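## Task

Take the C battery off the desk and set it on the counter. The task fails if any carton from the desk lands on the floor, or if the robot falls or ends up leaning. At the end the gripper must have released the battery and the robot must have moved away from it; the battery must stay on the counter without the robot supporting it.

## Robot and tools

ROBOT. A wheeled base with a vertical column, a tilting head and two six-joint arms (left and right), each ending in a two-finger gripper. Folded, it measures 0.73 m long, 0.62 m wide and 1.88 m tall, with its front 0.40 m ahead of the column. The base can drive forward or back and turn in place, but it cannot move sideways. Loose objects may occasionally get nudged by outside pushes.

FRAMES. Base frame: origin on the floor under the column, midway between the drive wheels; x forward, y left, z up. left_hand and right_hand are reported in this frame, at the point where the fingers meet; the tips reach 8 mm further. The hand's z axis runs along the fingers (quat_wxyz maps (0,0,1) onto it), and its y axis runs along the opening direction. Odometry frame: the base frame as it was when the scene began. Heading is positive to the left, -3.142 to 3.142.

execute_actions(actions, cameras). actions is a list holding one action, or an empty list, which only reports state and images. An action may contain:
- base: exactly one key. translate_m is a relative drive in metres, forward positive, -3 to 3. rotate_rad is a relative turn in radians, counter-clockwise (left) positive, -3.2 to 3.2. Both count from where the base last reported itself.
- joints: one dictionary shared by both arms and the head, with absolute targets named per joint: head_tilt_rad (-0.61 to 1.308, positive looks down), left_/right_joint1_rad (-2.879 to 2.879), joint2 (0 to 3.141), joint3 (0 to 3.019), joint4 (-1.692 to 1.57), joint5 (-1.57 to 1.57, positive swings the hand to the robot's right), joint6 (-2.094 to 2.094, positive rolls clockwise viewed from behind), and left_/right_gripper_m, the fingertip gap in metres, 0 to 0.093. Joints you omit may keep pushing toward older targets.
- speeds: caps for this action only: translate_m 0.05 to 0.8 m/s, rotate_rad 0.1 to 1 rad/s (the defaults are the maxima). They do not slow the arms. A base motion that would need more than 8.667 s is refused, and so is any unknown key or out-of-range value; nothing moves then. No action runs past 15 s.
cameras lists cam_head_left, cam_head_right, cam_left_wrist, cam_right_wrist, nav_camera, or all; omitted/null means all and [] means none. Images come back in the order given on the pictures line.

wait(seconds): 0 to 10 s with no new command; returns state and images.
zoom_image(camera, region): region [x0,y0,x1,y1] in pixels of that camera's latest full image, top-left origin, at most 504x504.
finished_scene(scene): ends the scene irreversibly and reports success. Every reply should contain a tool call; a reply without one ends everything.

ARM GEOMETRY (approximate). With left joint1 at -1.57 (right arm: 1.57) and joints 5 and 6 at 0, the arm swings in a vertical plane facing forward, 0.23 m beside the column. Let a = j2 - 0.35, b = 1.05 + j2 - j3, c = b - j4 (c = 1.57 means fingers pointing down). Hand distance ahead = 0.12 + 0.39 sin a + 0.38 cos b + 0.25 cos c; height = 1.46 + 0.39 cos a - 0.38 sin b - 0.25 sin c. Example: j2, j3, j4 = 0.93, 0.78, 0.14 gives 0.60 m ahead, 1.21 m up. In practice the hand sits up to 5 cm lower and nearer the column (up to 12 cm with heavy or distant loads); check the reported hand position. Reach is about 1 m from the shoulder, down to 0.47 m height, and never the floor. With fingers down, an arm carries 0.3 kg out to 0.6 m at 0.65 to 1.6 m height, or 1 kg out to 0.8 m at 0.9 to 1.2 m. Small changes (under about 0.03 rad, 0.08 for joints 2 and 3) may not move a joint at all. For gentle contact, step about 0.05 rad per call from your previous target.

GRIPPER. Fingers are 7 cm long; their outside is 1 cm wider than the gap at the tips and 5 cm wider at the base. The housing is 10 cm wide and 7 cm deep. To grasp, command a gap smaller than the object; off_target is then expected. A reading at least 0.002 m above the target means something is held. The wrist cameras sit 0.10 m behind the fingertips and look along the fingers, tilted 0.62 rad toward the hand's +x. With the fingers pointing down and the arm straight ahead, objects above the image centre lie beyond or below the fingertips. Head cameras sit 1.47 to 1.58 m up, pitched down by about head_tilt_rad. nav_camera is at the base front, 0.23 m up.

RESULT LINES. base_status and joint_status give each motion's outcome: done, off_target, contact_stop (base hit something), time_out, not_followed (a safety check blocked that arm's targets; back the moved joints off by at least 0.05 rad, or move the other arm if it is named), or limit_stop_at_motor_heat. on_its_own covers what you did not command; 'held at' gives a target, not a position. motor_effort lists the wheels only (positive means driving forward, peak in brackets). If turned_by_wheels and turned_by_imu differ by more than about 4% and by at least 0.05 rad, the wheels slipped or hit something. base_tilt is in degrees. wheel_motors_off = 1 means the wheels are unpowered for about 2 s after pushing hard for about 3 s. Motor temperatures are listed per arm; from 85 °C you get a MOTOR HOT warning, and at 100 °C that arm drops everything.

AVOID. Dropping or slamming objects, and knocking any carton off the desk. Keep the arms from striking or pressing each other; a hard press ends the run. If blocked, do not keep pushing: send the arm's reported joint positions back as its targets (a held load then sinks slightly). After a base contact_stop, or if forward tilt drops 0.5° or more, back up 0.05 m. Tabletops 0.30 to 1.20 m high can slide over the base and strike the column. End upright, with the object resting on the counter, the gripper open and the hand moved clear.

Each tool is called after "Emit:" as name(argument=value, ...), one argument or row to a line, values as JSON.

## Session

Emit:
execute_actions(
  actions=[],
)

Scene clock: 0.00 s.
Motor temperatures (°C, as the motors report them): left_arm=[22 22 22 21 22 20] | right_arm=[22 21 21 21 23 24]
base_odometry: x=+0.000 y=+0.000 heading=+0.000 (m, m, rad; odometry frame)
turned_by_wheels: +0.000 (rad since the last result)
turned_by_imu: +0.000 (rad since the last result)
base_tilt: forward=-0.1 right=+0.0 (deg)
base_status: not commanded
joint_positions: head_tilt_rad=+0.889 left_joint1_rad=-1.587 left_joint2_rad=+0.852 left_joint3_rad=+0.441 left_joint4_rad=-0.980 left_joint5_rad=+0.003 left_joint6_rad=+0.081 left_gripper_m=+0.094 right_joint1_rad=+1.573 right_joint2_rad=+0.890 right_joint3_rad=+0.438 right_joint4_rad=-0.905 right_joint5_rad=-0.042 right_joint6_rad=+0.055 right_gripper_m=+0.094
joint_status: not commanded
wheel_motors_off: 0
motor_effort: left_wheel=+0 right_wheel=+3 (%)
left_hand: x=+0.1658 y=+0.2204 z=+1.2544 quat_wxyz=(+0.420, -0.043, -0.906, +0.023) (m; base frame)
right_hand: x=+0.1684 y=-0.2178 z=+1.2394 quat_wxyz=(+0.405, -0.033, -0.914, -0.009) (m; base frame)
pictures: cam_head_left, cam_head_right, cam_left_wrist, cam_right_wrist, nav_camera
Images, in order (width x height): cam_head_left 672x504, cam_head_right 672x504, cam_left_wrist 616x616, cam_right_wrist 616x616, nav_camera 672x504.

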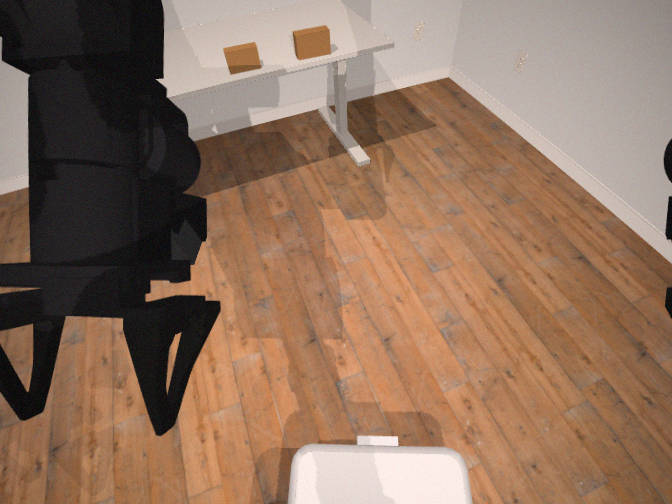

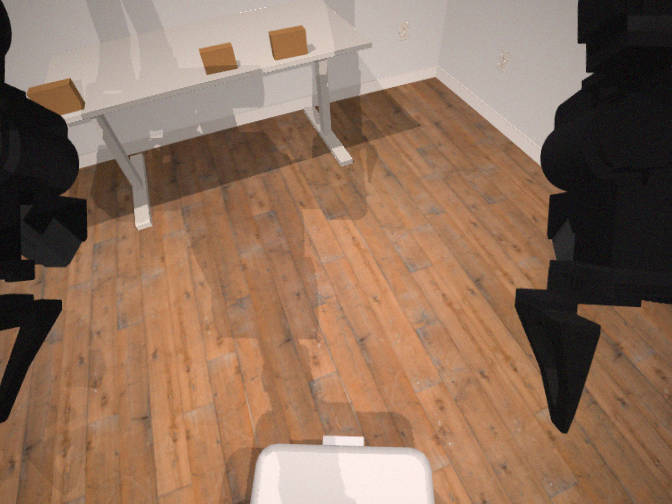

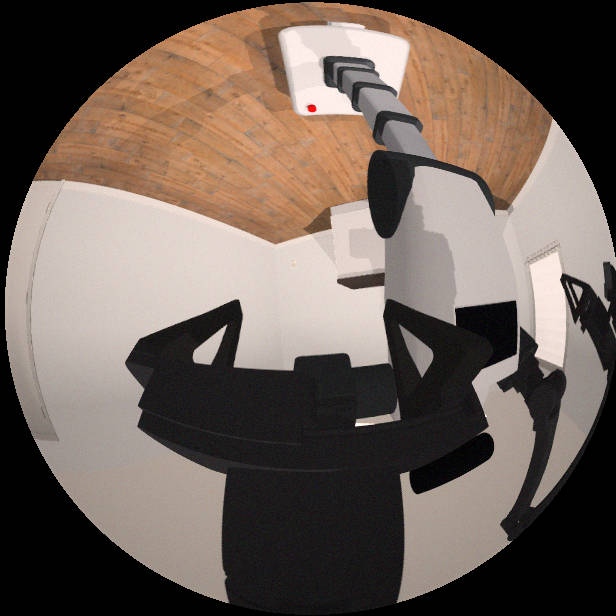

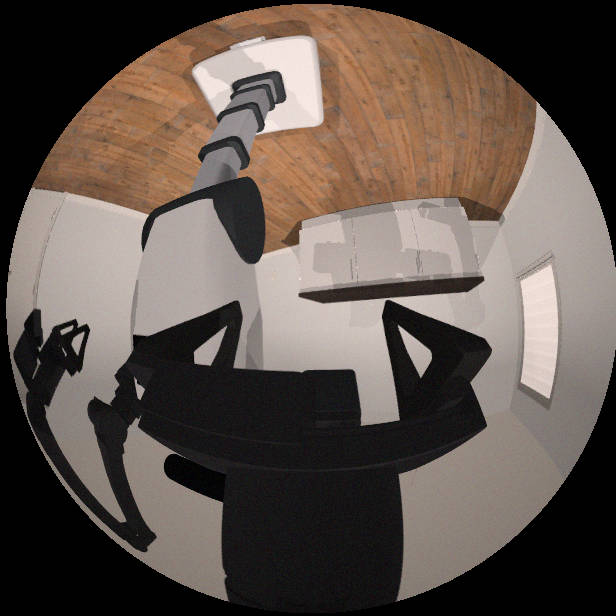

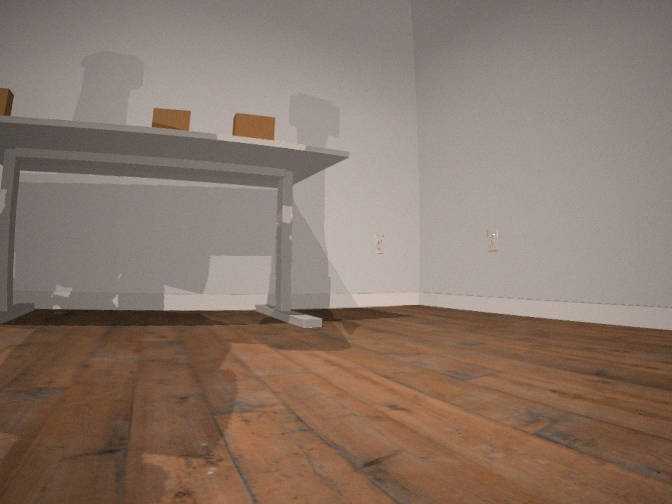

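Emit:
zoom_image(
  camera="cam_head_right",
  region=[20, 0, 380, 130],
)

Region (20, 0, 380, 130) of cam_head_right's 672x504 image, scaled by 1.400, with more detail than that image has; it fills the top 182 rows of this view, and the rest is white.

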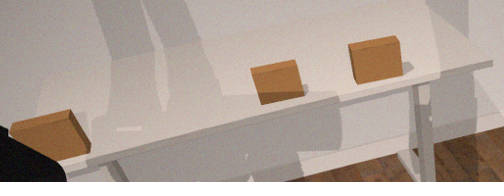

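Emit:
execute_actions(
  actions=[
    {"base": {"rotate_rad": 0.3}, "joints": {"head_tilt_rad": 0.7}},
  ],
  cameras=["cam_head_left", "cam_head_right"],
)

Emit:
execute_actions(
  actions=[
    {"base": {"translate_m": 0.95}},
  ],
  cameras=["cam_head_left", "cam_head_right", "nav_camera"],
)

Scene clock: 5.57 s.
Motor temperatures (°C, as the motors report them): left_arm=[22 22 22 21 22 20] | right_arm=[22 21 21 21 23 24]
base_odometry: x=+0.000 y=+0.000 heading=+0.297 (m, m, rad; odometry frame)
turned_by_wheels: +0.297 (rad since the last result)
turned_by_imu: +0.292 (rad since the last result)
base_tilt: forward=-0.1 right=-0.1 (deg)
base_status: done
joint_positions: head_tilt_rad=+0.717 left_joint1_rad=-1.587 left_joint2_rad=+0.852 left_joint3_rad=+0.441 left_joint4_rad=-0.980 left_joint5_rad=+0.003 left_joint6_rad=+0.081 left_gripper_m=+0.094 right_joint1_rad=+1.573 right_joint2_rad=+0.890 right_joint3_rad=+0.438 right_joint4_rad=-0.905 right_joint5_rad=-0.042 right_joint6_rad=+0.055 right_gripper_m=+0.094
joint_status: all done
wheel_motors_off: 0
motor_effort: left_wheel=-3(48) right_wheel=+6(41) (%)
left_hand: x=+0.1658 y=+0.2204 z=+1.2544 quat_wxyz=(+0.420, -0.043, -0.906, +0.023) (m; base frame)
right_hand: x=+0.1684 y=-0.2178 z=+1.2394 quat_wxyz=(+0.405, -0.033, -0.914, -0.009) (m; base frame)
pictures: cam_head_left, cam_head_right
Images, in order (width x height): cam_head_left 672x504, cam_head_right 672x504.

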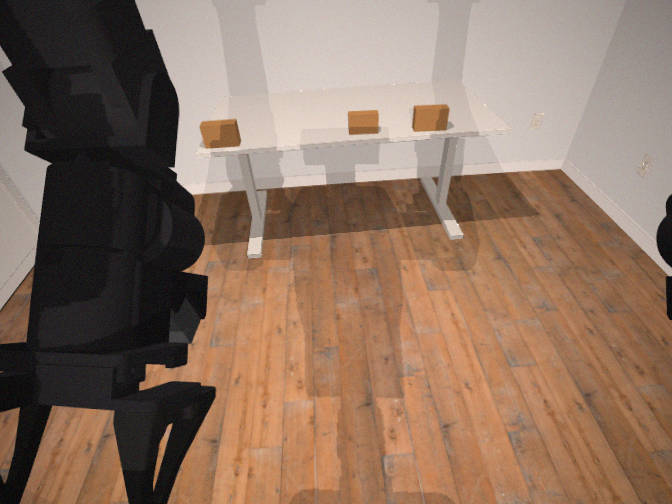

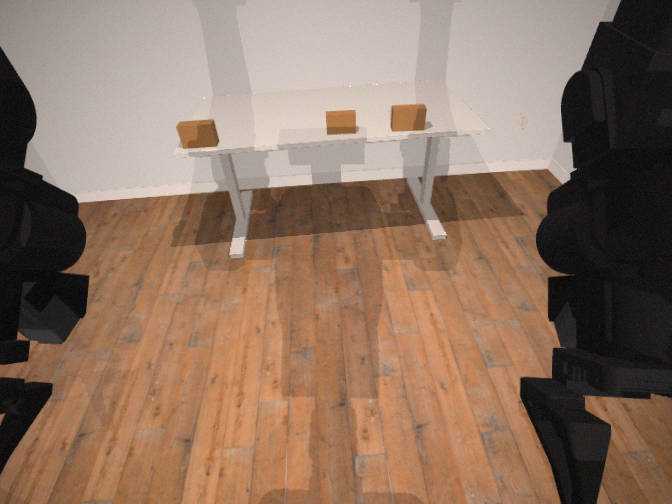

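Scene clock: 8.80 s.
Motor temperatures (°C, as the motors report them): left_arm=[22 22 22 21 22 20] | right_arm=[22 21 21 21 23 24]
base_odometry: x=+0.908 y=+0.279 heading=+0.297 (m, m, rad; odometry frame)
turned_by_wheels: +0.000 (rad since the last result)
turned_by_imu: -0.001 (rad since the last result)
base_tilt: forward=+0.0 right=+0.1 (deg)
base_status: done
joint_positions: head_tilt_rad=+0.716 left_joint1_rad=-1.587 left_joint2_rad=+0.852 left_joint3_rad=+0.443 left_joint4_rad=-0.980 left_joint5_rad=+0.003 left_joint6_rad=+0.081 left_gripper_m=+0.094 right_joint1_rad=+1.573 right_joint2_rad=+0.890 right_joint3_rad=+0.440 right_joint4_rad=-0.905 right_joint5_rad=-0.042 right_joint6_rad=+0.055 right_gripper_m=+0.094
joint_status: not commanded
wheel_motors_off: 0
motor_effort: left_wheel=+0(59) right_wheel=+1(51) (%)
left_hand: x=+0.1671 y=+0.2204 z=+1.2541 quat_wxyz=(+0.419, -0.043, -0.907, +0.023) (m; base frame)
right_hand: x=+0.1695 y=-0.2178 z=+1.2391 quat_wxyz=(+0.404, -0.033, -0.914, -0.009) (m; base frame)
pictures: cam_head_left, cam_head_right, nav_camera
Images, in order (width x height): cam_head_left 672x504, cam_head_right 672x504, nav_camera 672x504.

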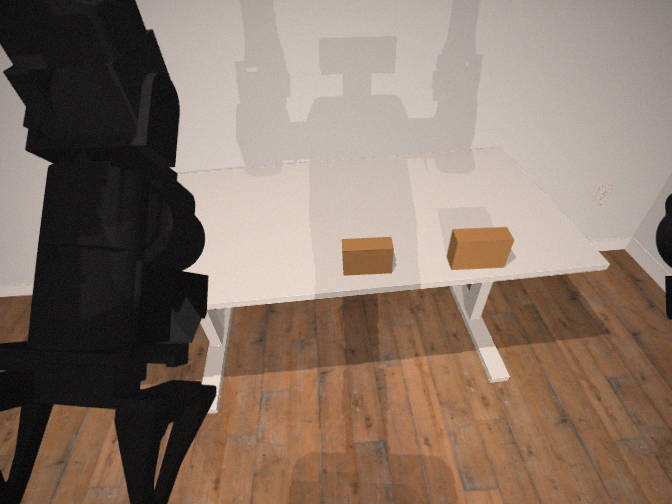

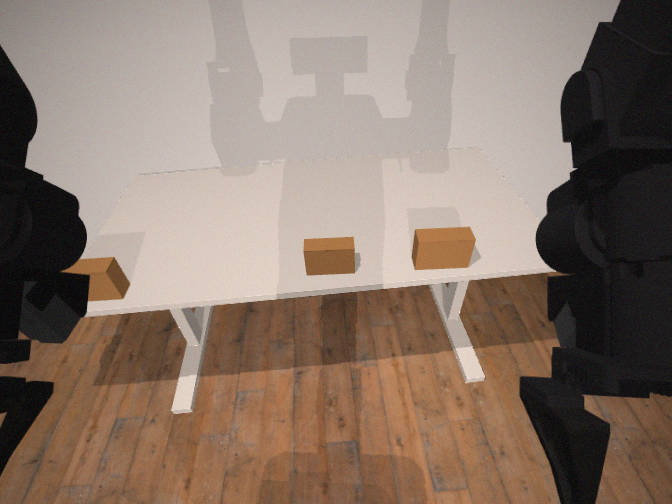

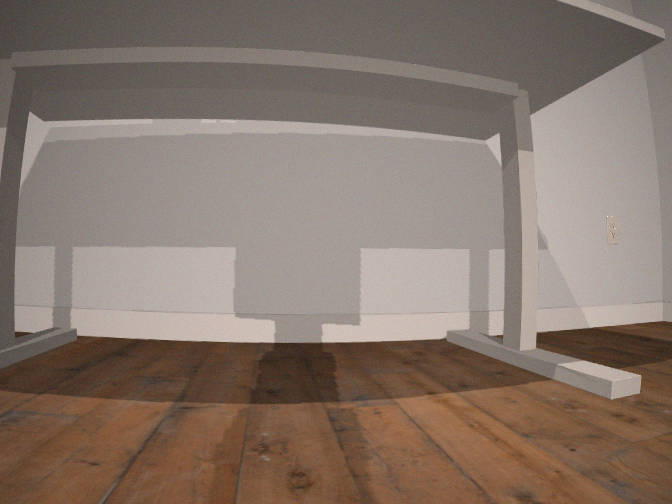

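Emit:
execute_actions(
  actions=[
    {"base": {"translate_m": 0.4}, "joints": {"head_tilt_rad": 0.95, "left_joint1_rad": -1.57, "left_joint2_rad": 1.42, "left_joint3_rad": 1.52, "left_joint4_rad": -0.6, "left_joint5_rad": 0.0, "left_joint6_rad": 0.0, "right_joint1_rad": 1.57, "right_joint2_rad": 1.42, "right_joint3_rad": 1.52, "right_joint4_rad": -0.6, "right_joint5_rad": 0.0, "right_joint6_rad": 0.0}},
  ],
)

Scene clock: 13.00 s.
Motor temperatures (°C, as the motors report them): left_arm=[22 23 22 21 22 20] | right_arm=[22 22 22 21 23 24]
base_odometry: x=+1.291 y=+0.396 heading=+0.297 (m, m, rad; odometry frame)
turned_by_wheels: -0.001 (rad since the last result)
turned_by_imu: -0.002 (rad since the last result)
base_tilt: forward=+0.1 right=+0.0 (deg)
base_status: done
joint_positions: head_tilt_rad=+0.951 left_joint1_rad=-1.579 left_joint2_rad=+1.419 left_joint3_rad=+1.518 left_joint4_rad=-0.599 left_joint5_rad=+0.003 left_joint6_rad=+0.010 left_gripper_m=+0.094 right_joint1_rad=+1.573 right_joint2_rad=+1.419 right_joint3_rad=+1.517 right_joint4_rad=-0.597 right_joint5_rad=-0.004 right_joint6_rad=+0.011 right_gripper_m=+0.094
joint_status: all done
wheel_motors_off: 0
motor_effort: left_wheel=-1(45) right_wheel=+1(34) (%)
left_hand: x=+0.6907 y=+0.2192 z=+1.0842 quat_wxyz=(-0.012, -0.007, -1.000, +0.005) (m; base frame)
right_hand: x=+0.6901 y=-0.2238 z=+1.0837 quat_wxyz=(-0.012, -0.005, -1.000, -0.003) (m; base frame)
pictures: cam_head_left, cam_head_right, cam_left_wrist, cam_right_wrist, nav_camera
Images, in order (width x height): cam_head_left 672x504, cam_head_right 672x504, cam_left_wrist 616x616, cam_right_wrist 616x616, nav_camera 672x504.

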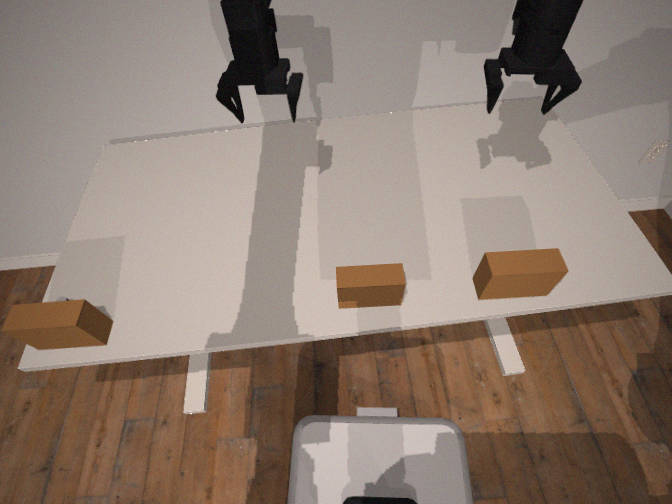

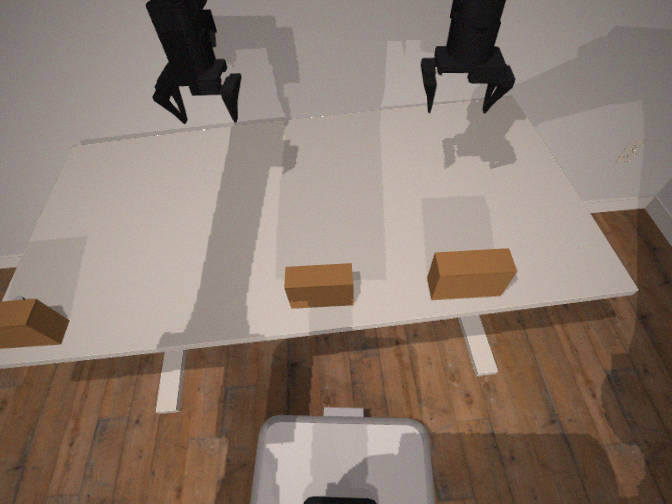

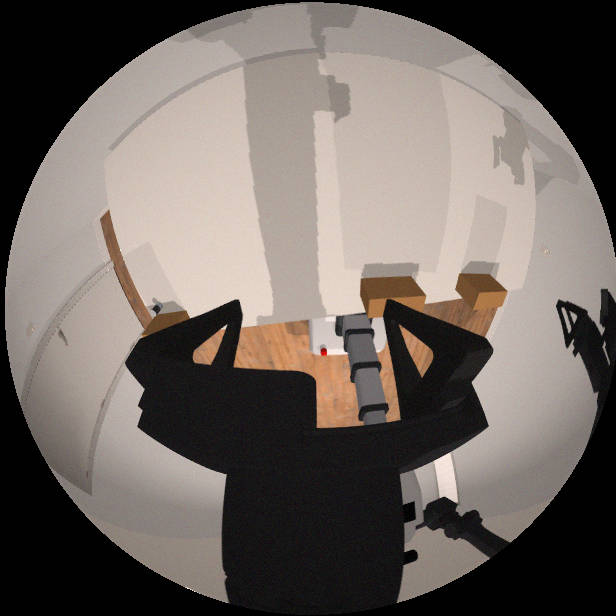

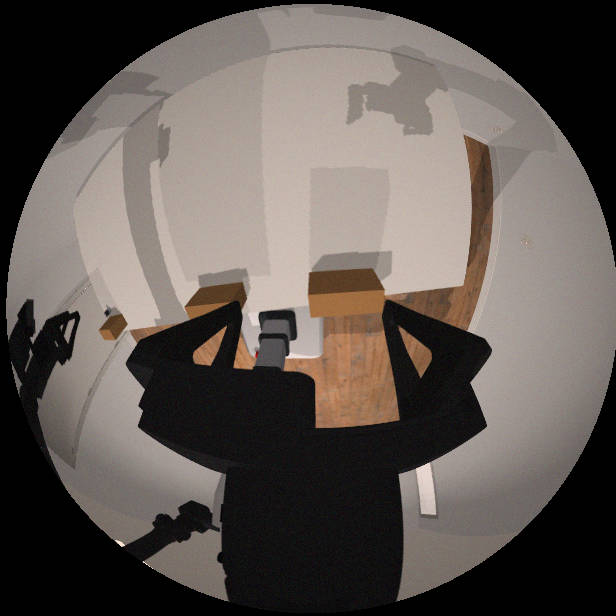

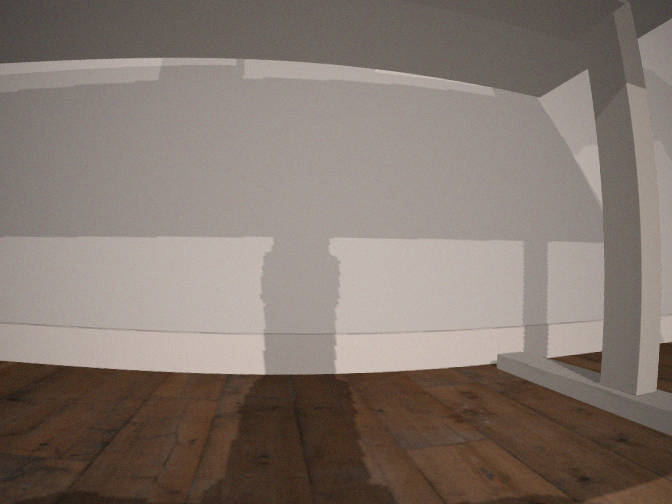

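Emit:
zoom_image(
  camera="cam_left_wrist",
  region=[110, 260, 220, 350],
)

Emit:
zoom_image(
  camera="cam_head_left",
  region=[0, 270, 140, 380],
)

Region (110, 260, 220, 350) of cam_left_wrist's 616x616 image, scaled by 4.582, with more detail than that image has; it fills the top 412 rows of this view, and the rest is white.

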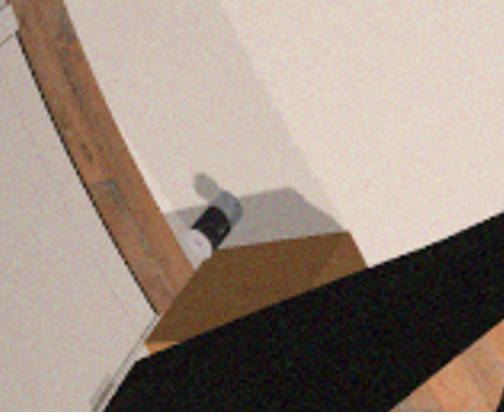

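Region (0, 270, 140, 380) of cam_head_left's 672x504 image, scaled by 3.600, with more detail than that image has; it fills the top 396 rows of this view, and the rest is white.

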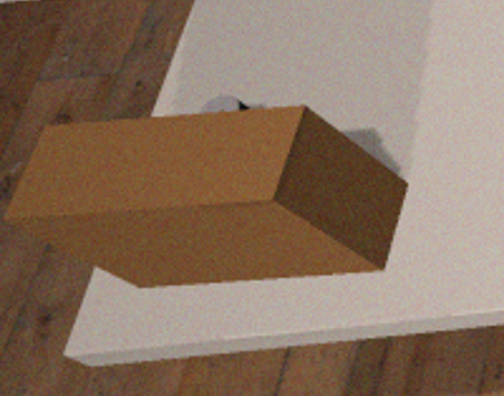

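Emit:
execute_actions(
  actions=[
    {"base": {"rotate_rad": 0.7}, "joints": {"left_joint6_rad": 0.58, "right_joint2_rad": 0.89, "right_joint3_rad": 0.44, "right_joint4_rad": -0.9}},
  ],
  cameras=["cam_head_left", "cam_head_right", "cam_left_wrist", "nav_camera"],
)

Scene clock: 25.57 s.
Motor temperatures (°C, as the motors report them): left_arm=[22 24 23 21 22 20] | right_arm=[22 23 22 21 23 24]
base_odometry: x=+1.291 y=+0.396 heading=+0.995 (m, m, rad; odometry frame)
turned_by_wheels: +0.698 (rad since the last result)
turned_by_imu: +0.688 (rad since the last result)
base_tilt: forward=+0.0 right=-0.1 (deg)
base_status: done
joint_positions: head_tilt_rad=+0.951 left_joint1_rad=-1.569 left_joint2_rad=+1.419 left_joint3_rad=+1.518 left_joint4_rad=-0.599 left_joint5_rad=+0.003 left_joint6_rad=+0.570 left_gripper_m=+0.094 right_joint1_rad=+1.569 right_joint2_rad=+0.883 right_joint3_rad=+0.440 right_joint4_rad=-0.893 right_joint5_rad=-0.002 right_joint6_rad=+0.011 right_gripper_m=+0.094
joint_status: all done
wheel_motors_off: 0
motor_effort: left_wheel=-10(66) right_wheel=+8(46) (%)
left_hand: x=+0.6907 y=+0.2254 z=+1.0841 quat_wxyz=(-0.012, -0.280, -0.960, -0.003) (m; base frame)
right_hand: x=+0.1732 y=-0.2255 z=+1.2372 quat_wxyz=(+0.395, -0.006, -0.919, +0.002) (m; base frame)
pictures: cam_head_left, cam_head_right, cam_left_wrist, nav_camera
Images, in order (width x height): cam_head_left 672x504, cam_head_right 672x504, cam_left_wrist 616x616, nav_camera 672x504.

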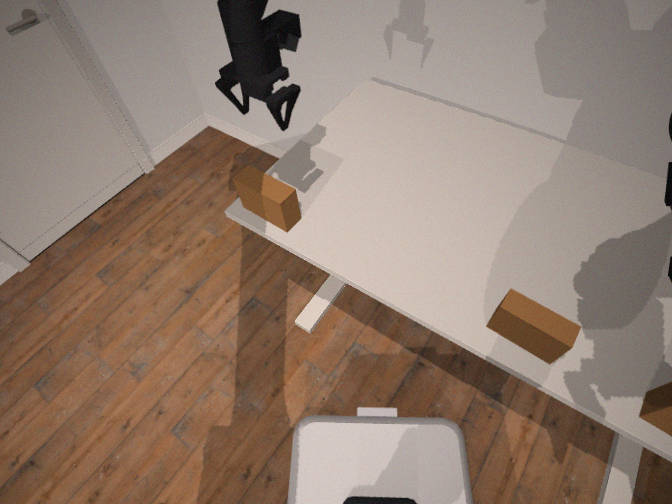

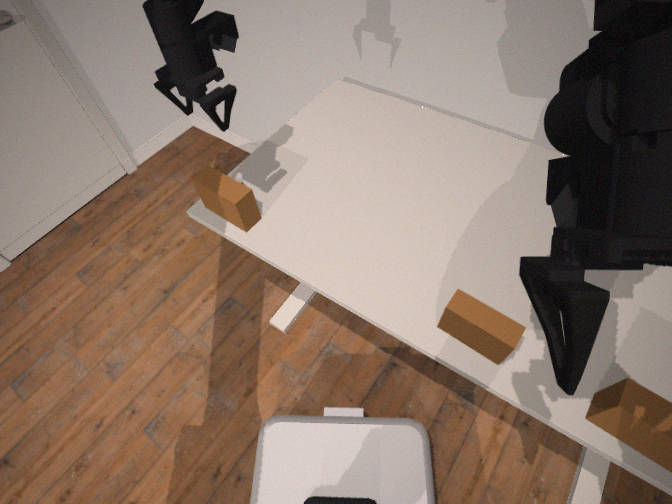

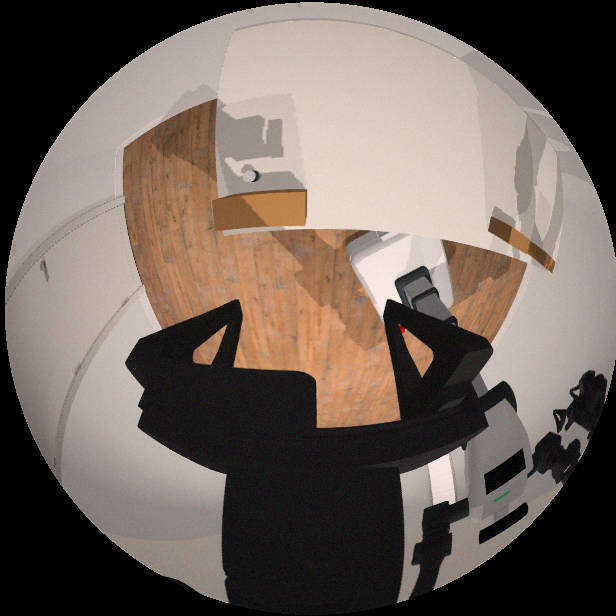

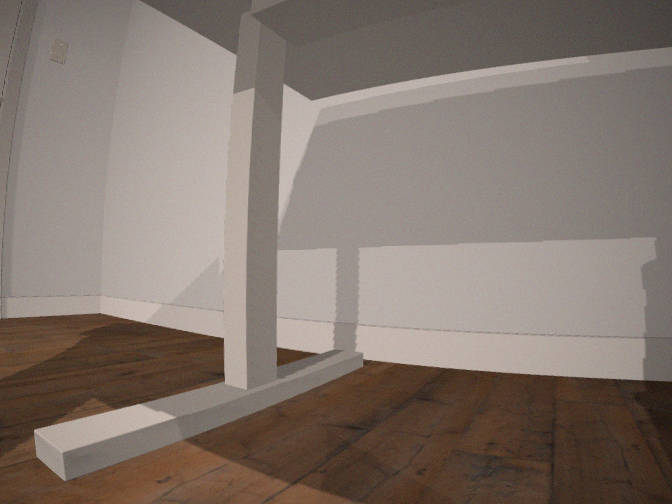

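Emit:
execute_actions(
  actions=[
    {"base": {"translate_m": 0.25}, "joints": {"head_tilt_rad": 1.05, "left_joint1_rad": -1.52, "left_joint2_rad": 1.79, "left_joint3_rad": 1.65, "left_joint4_rad": -0.44, "left_gripper_m": 0.075}},
  ],
  cameras=["cam_head_left", "cam_head_right", "cam_left_wrist"],
)

Scene clock: 31.80 s.
Motor temperatures (°C, as the motors report them): left_arm=[22 24 23 21 22 20] | right_arm=[22 22 22 21 23 24]
base_odometry: x=+1.427 y=+0.606 heading=+0.996 (m, m, rad; odometry frame)
turned_by_wheels: +0.001 (rad since the last result)
turned_by_imu: +0.000 (rad since the last result)
base_tilt: forward=-0.1 right=+0.1 (deg)
base_status: done
joint_positions: head_tilt_rad=+1.050 left_joint1_rad=-1.519 left_joint2_rad=+1.807 left_joint3_rad=+1.643 left_joint4_rad=-0.439 left_joint5_rad=+0.003 left_joint6_rad=+0.570 left_gripper_m=+0.075 right_joint1_rad=+1.569 right_joint2_rad=+0.883 right_joint3_rad=+0.443 right_joint4_rad=-0.893 right_joint5_rad=-0.002 right_joint6_rad=+0.011 right_gripper_m=+0.094
joint_status: all done
wheel_motors_off: 0
motor_effort: left_wheel=+1(59) right_wheel=-1(57) (%)
left_hand: x=+0.6209 y=+0.2634 z=+0.8967 quat_wxyz=(+0.044, -0.267, -0.963, -0.009) (m; base frame)
right_hand: x=+0.1744 y=-0.2255 z=+1.2369 quat_wxyz=(+0.394, -0.006, -0.919, +0.002) (m; base frame)
pictures: cam_head_left, cam_head_right, cam_left_wrist
Images, in order (width x height): cam_head_left 672x504, cam_head_right 672x504, cam_left_wrist 616x616.

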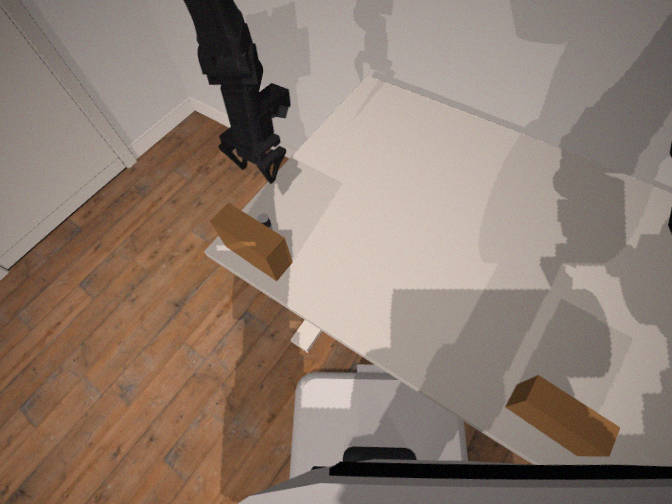

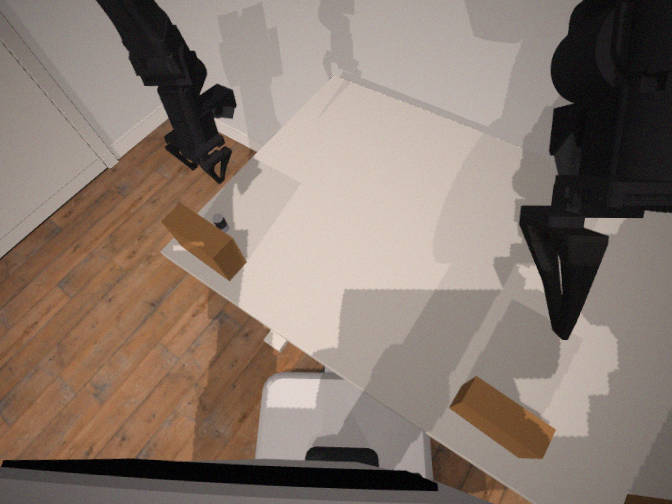

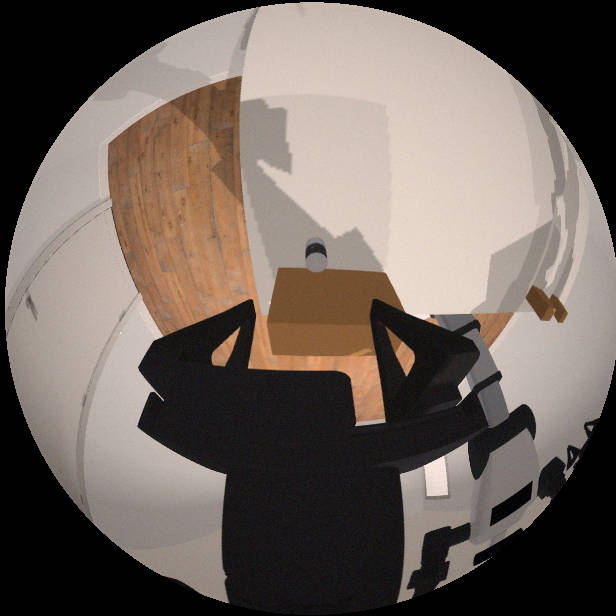

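Emit:
zoom_image(
  camera="cam_left_wrist",
  region=[230, 220, 410, 370],
)

Region (230, 220, 410, 370) of cam_left_wrist's 616x616 image, scaled by 2.800, with more detail than that image has.

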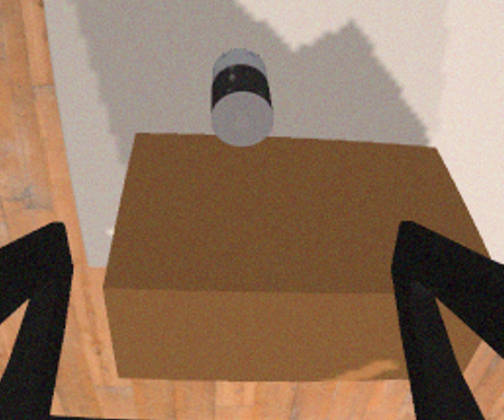

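Emit:
execute_actions(
  actions=[
    {"joints": {"left_joint2_rad": 2.06, "left_joint3_rad": 2.055, "left_joint4_rad": -0.54, "left_gripper_m": 0.09}},
  ],
  cameras=["cam_head_left", "cam_left_wrist"],
)

Scene clock: 42.33 s.
Motor temperatures (°C, as the motors report them): left_arm=[22 25 23 21 22 20] | right_arm=[22 22 22 21 23 24]
base_odometry: x=+1.427 y=+0.606 heading=+0.996 (m, m, rad; odometry frame)
turned_by_wheels: +0.000 (rad since the last result)
turned_by_imu: -0.001 (rad since the last result)
base_tilt: forward=-0.1 right=+0.0 (deg)
base_status: not commanded
joint_positions: head_tilt_rad=+1.050 left_joint1_rad=-1.519 left_joint2_rad=+2.061 left_joint3_rad=+2.029 left_joint4_rad=-0.533 left_joint5_rad=+0.003 left_joint6_rad=+0.570 left_gripper_m=+0.090 right_joint1_rad=+1.569 right_joint2_rad=+0.883 right_joint3_rad=+0.443 right_joint4_rad=-0.893 right_joint5_rad=-0.002 right_joint6_rad=+0.011 right_gripper_m=+0.094
joint_status: all done
wheel_motors_off: 0
motor_effort: left_wheel=+2(2) right_wheel=-1(1) (%)
left_hand: x=+0.6740 y=+0.2683 z=+0.8195 quat_wxyz=(+0.026, -0.268, -0.963, -0.014) (m; base frame)
right_hand: x=+0.1744 y=-0.2255 z=+1.2369 quat_wxyz=(+0.394, -0.006, -0.919, +0.002) (m; base frame)
pictures: cam_head_left, cam_left_wrist
Images, in order (width x height): cam_head_left 672x504, cam_left_wrist 616x616.

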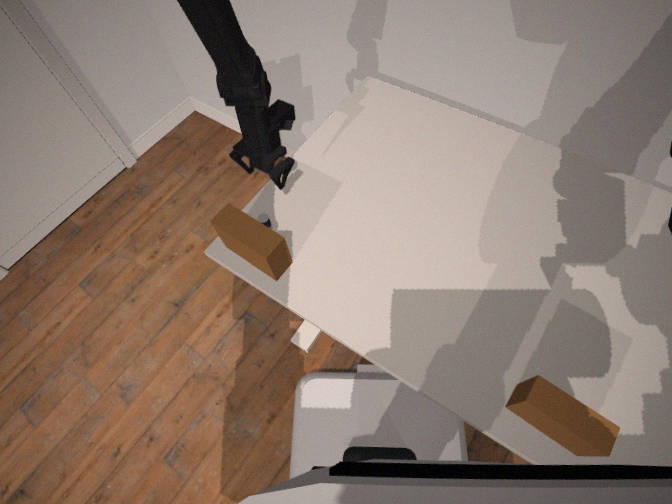

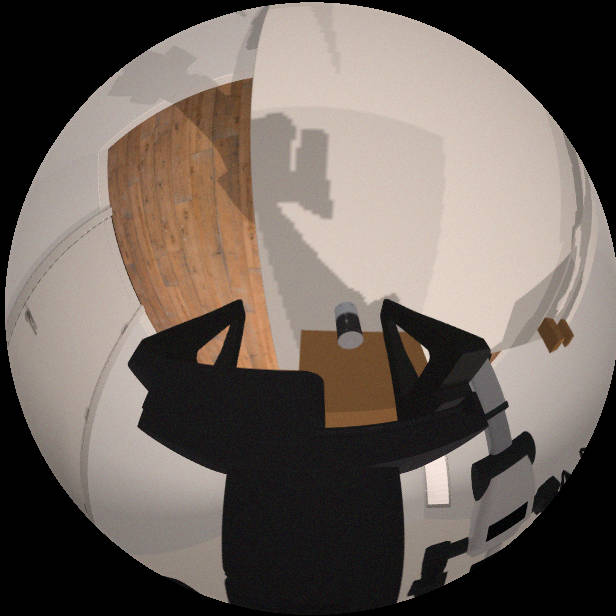

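Emit:
execute_actions(
  actions=[
    {"joints": {"left_joint2_rad": 2.165, "left_joint4_rad": -0.5}},
  ],
  cameras=["cam_head_left", "cam_left_wrist"],
)

Scene clock: 44.60 s.
Motor temperatures (°C, as the motors report them): left_arm=[22 25 23 21 22 20] | right_arm=[22 22 22 21 23 24]
base_odometry: x=+1.427 y=+0.606 heading=+0.996 (m, m, rad; odometry frame)
turned_by_wheels: +0.000 (rad since the last result)
turned_by_imu: +0.000 (rad since the last result)
base_tilt: forward=+0.0 right=+0.1 (deg)
base_status: not commanded
joint_positions: head_tilt_rad=+1.050 left_joint1_rad=-1.519 left_joint2_rad=+2.159 left_joint3_rad=+2.042 left_joint4_rad=-0.504 left_joint5_rad=+0.003 left_joint6_rad=+0.570 left_gripper_m=+0.090 right_joint1_rad=+1.569 right_joint2_rad=+0.883 right_joint3_rad=+0.443 right_joint4_rad=-0.893 right_joint5_rad=-0.002 right_joint6_rad=+0.011 right_gripper_m=+0.094
joint_status: all done
wheel_motors_off: 0
motor_effort: left_wheel=+1(1) right_wheel=-1(2) (%)
left_hand: x=+0.6235 y=+0.2693 z=+0.7692 quat_wxyz=(+0.053, -0.267, -0.962, -0.006) (m; base frame)
right_hand: x=+0.1744 y=-0.2255 z=+1.2369 quat_wxyz=(+0.394, -0.006, -0.919, +0.002) (m; base frame)
pictures: cam_head_left, cam_left_wrist
Images, in order (width x height): cam_head_left 672x504, cam_left_wrist 616x616.

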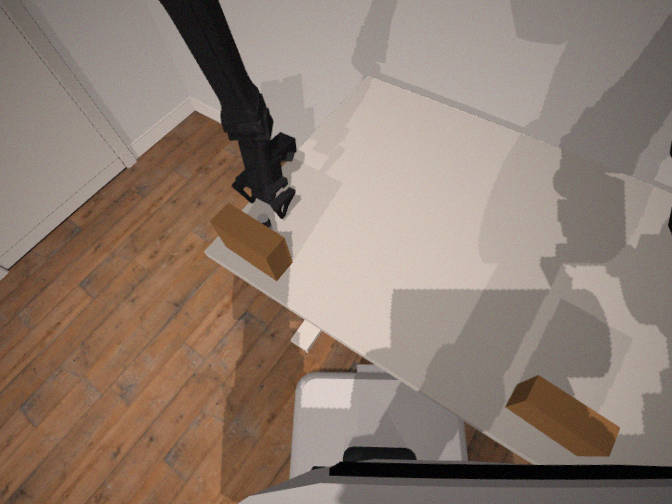

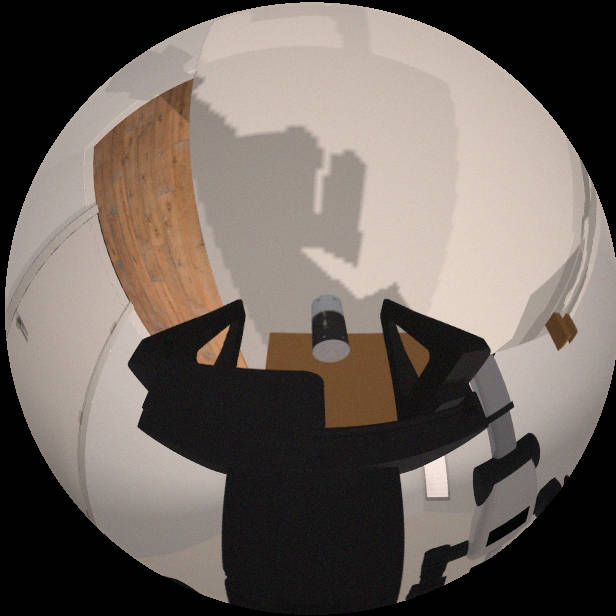

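Emit:
execute_actions(
  actions=[
    {"joints": {"left_joint2_rad": 2.21}},
  ],
  cameras=["cam_head_left", "cam_left_wrist"],
)

Scene clock: 46.40 s.
Motor temperatures (°C, as the motors report them): left_arm=[22 25 23 21 22 20] | right_arm=[22 22 22 21 23 24]
base_odometry: x=+1.427 y=+0.606 heading=+0.996 (m, m, rad; odometry frame)
turned_by_wheels: +0.000 (rad since the last result)
turned_by_imu: +0.000 (rad since the last result)
base_tilt: forward=-0.1 right=+0.0 (deg)
base_status: not commanded
joint_positions: head_tilt_rad=+1.050 left_joint1_rad=-1.519 left_joint2_rad=+2.184 left_joint3_rad=+2.042 left_joint4_rad=-0.504 left_joint5_rad=+0.003 left_joint6_rad=+0.570 left_gripper_m=+0.090 right_joint1_rad=+1.569 right_joint2_rad=+0.883 right_joint3_rad=+0.443 right_joint4_rad=-0.893 right_joint5_rad=-0.002 right_joint6_rad=+0.011 right_gripper_m=+0.094
joint_status: all done
wheel_motors_off: 0
motor_effort: left_wheel=+1(1) right_wheel=-1(2) (%)
left_hand: x=+0.6063 y=+0.2694 z=+0.7571 quat_wxyz=(+0.065, -0.267, -0.962, -0.002) (m; base frame)
right_hand: x=+0.1744 y=-0.2255 z=+1.2369 quat_wxyz=(+0.394, -0.006, -0.919, +0.002) (m; base frame)
pictures: cam_head_left, cam_left_wrist
Images, in order (width x height): cam_head_left 672x504, cam_left_wrist 616x616.

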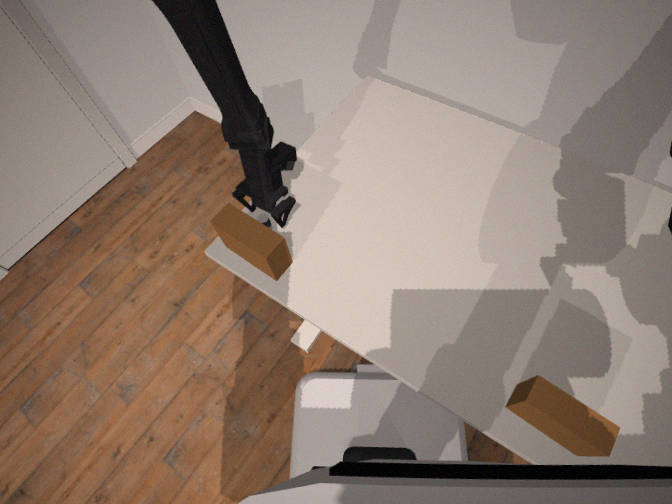

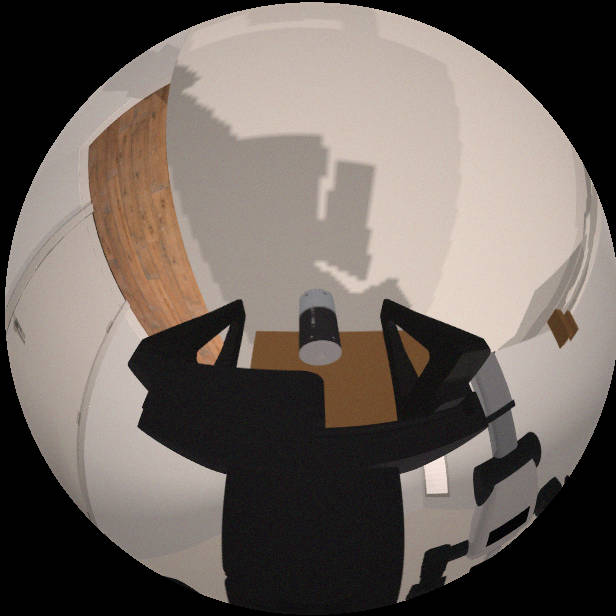

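Emit:
execute_actions(
  actions=[
    {"joints": {"left_joint2_rad": 2.19, "left_joint4_rad": -0.55, "left_gripper_m": 0.06}},
  ],
  cameras=["cam_head_left", "cam_left_wrist"],
)

Scene clock: 47.97 s.
Motor temperatures (°C, as the motors report them): left_arm=[22 25 23 21 22 20] | right_arm=[22 22 22 21 23 24]
base_odometry: x=+1.427 y=+0.606 heading=+0.996 (m, m, rad; odometry frame)
turned_by_wheels: +0.000 (rad since the last result)
turned_by_imu: +0.000 (rad since the last result)
base_tilt: forward=+0.0 right=+0.0 (deg)
base_status: not commanded
joint_positions: head_tilt_rad=+1.050 left_joint1_rad=-1.519 left_joint2_rad=+2.184 left_joint3_rad=+2.042 left_joint4_rad=-0.543 left_joint5_rad=+0.003 left_joint6_rad=+0.570 left_gripper_m=+0.060 right_joint1_rad=+1.569 right_joint2_rad=+0.883 right_joint3_rad=+0.443 right_joint4_rad=-0.893 right_joint5_rad=-0.002 right_joint6_rad=+0.011 right_gripper_m=+0.094
joint_status: all done
wheel_motors_off: 0
motor_effort: left_wheel=+1(1) right_wheel=-1(1) (%)
left_hand: x=+0.5968 y=+0.2691 z=+0.7584 quat_wxyz=(+0.083, -0.266, -0.960, +0.004) (m; base frame)
right_hand: x=+0.1744 y=-0.2255 z=+1.2369 quat_wxyz=(+0.394, -0.006, -0.919, +0.002) (m; base frame)
pictures: cam_head_left, cam_left_wrist
Images, in order (width x height): cam_head_left 672x504, cam_left_wrist 616x616.

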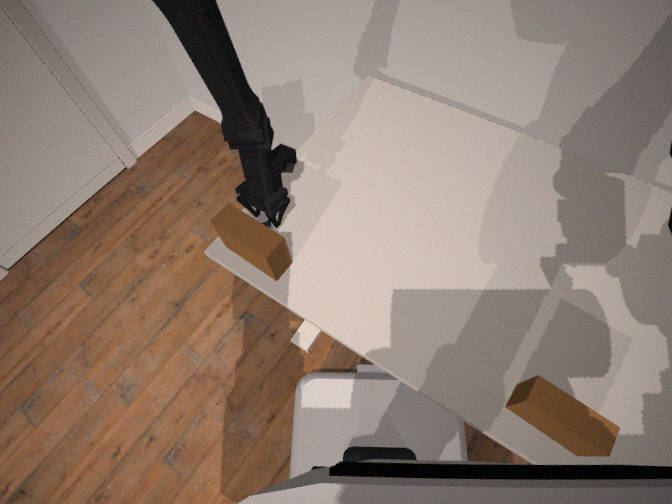

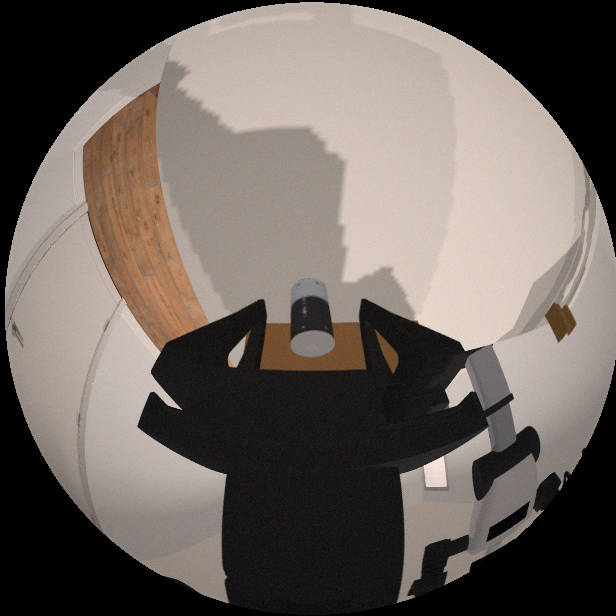

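The battery is centred between the fingers, so I'll close the gripper.

Emit:
execute_actions(
  actions=[
    {"joints": {"left_gripper_m": 0.01}},
  ],
  cameras=["cam_left_wrist"],
)

Scene clock: 49.00 s.
Motor temperatures (°C, as the motors report them): left_arm=[22 25 23 21 22 20] | right_arm=[22 22 22 21 23 24]
base_odometry: x=+1.427 y=+0.606 heading=+0.996 (m, m, rad; odometry frame)
turned_by_wheels: +0.000 (rad since the last result)
turned_by_imu: +0.000 (rad since the last result)
base_tilt: forward=+0.0 right=+0.0 (deg)
base_status: not commanded
joint_positions: head_tilt_rad=+1.050 left_joint1_rad=-1.519 left_joint2_rad=+2.184 left_joint3_rad=+2.042 left_joint4_rad=-0.544 left_joint5_rad=+0.002 left_joint6_rad=+0.570 left_gripper_m=+0.024 right_joint1_rad=+1.569 right_joint2_rad=+0.883 right_joint3_rad=+0.443 right_joint4_rad=-0.893 right_joint5_rad=-0.002 right_joint6_rad=+0.011 right_gripper_m=+0.094
joint_status: left_gripper_m off_target (ended at +0.024, target +0.010)
wheel_motors_off: 0
motor_effort: left_wheel=+1(1) right_wheel=-1(2) (%)
left_hand: x=+0.5967 y=+0.2692 z=+0.7584 quat_wxyz=(+0.083, -0.266, -0.960, +0.003) (m; base frame)
right_hand: x=+0.1744 y=-0.2255 z=+1.2369 quat_wxyz=(+0.394, -0.006, -0.919, +0.002) (m; base frame)
pictures: cam_left_wrist
Images, in order (width x height): cam_left_wrist 616x616.

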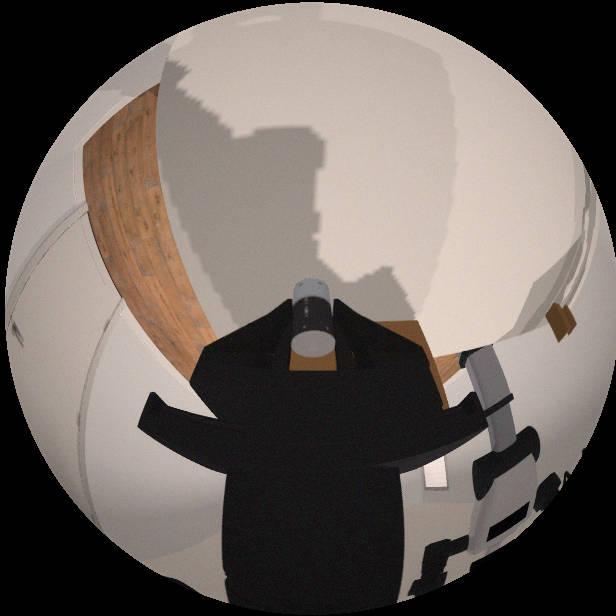

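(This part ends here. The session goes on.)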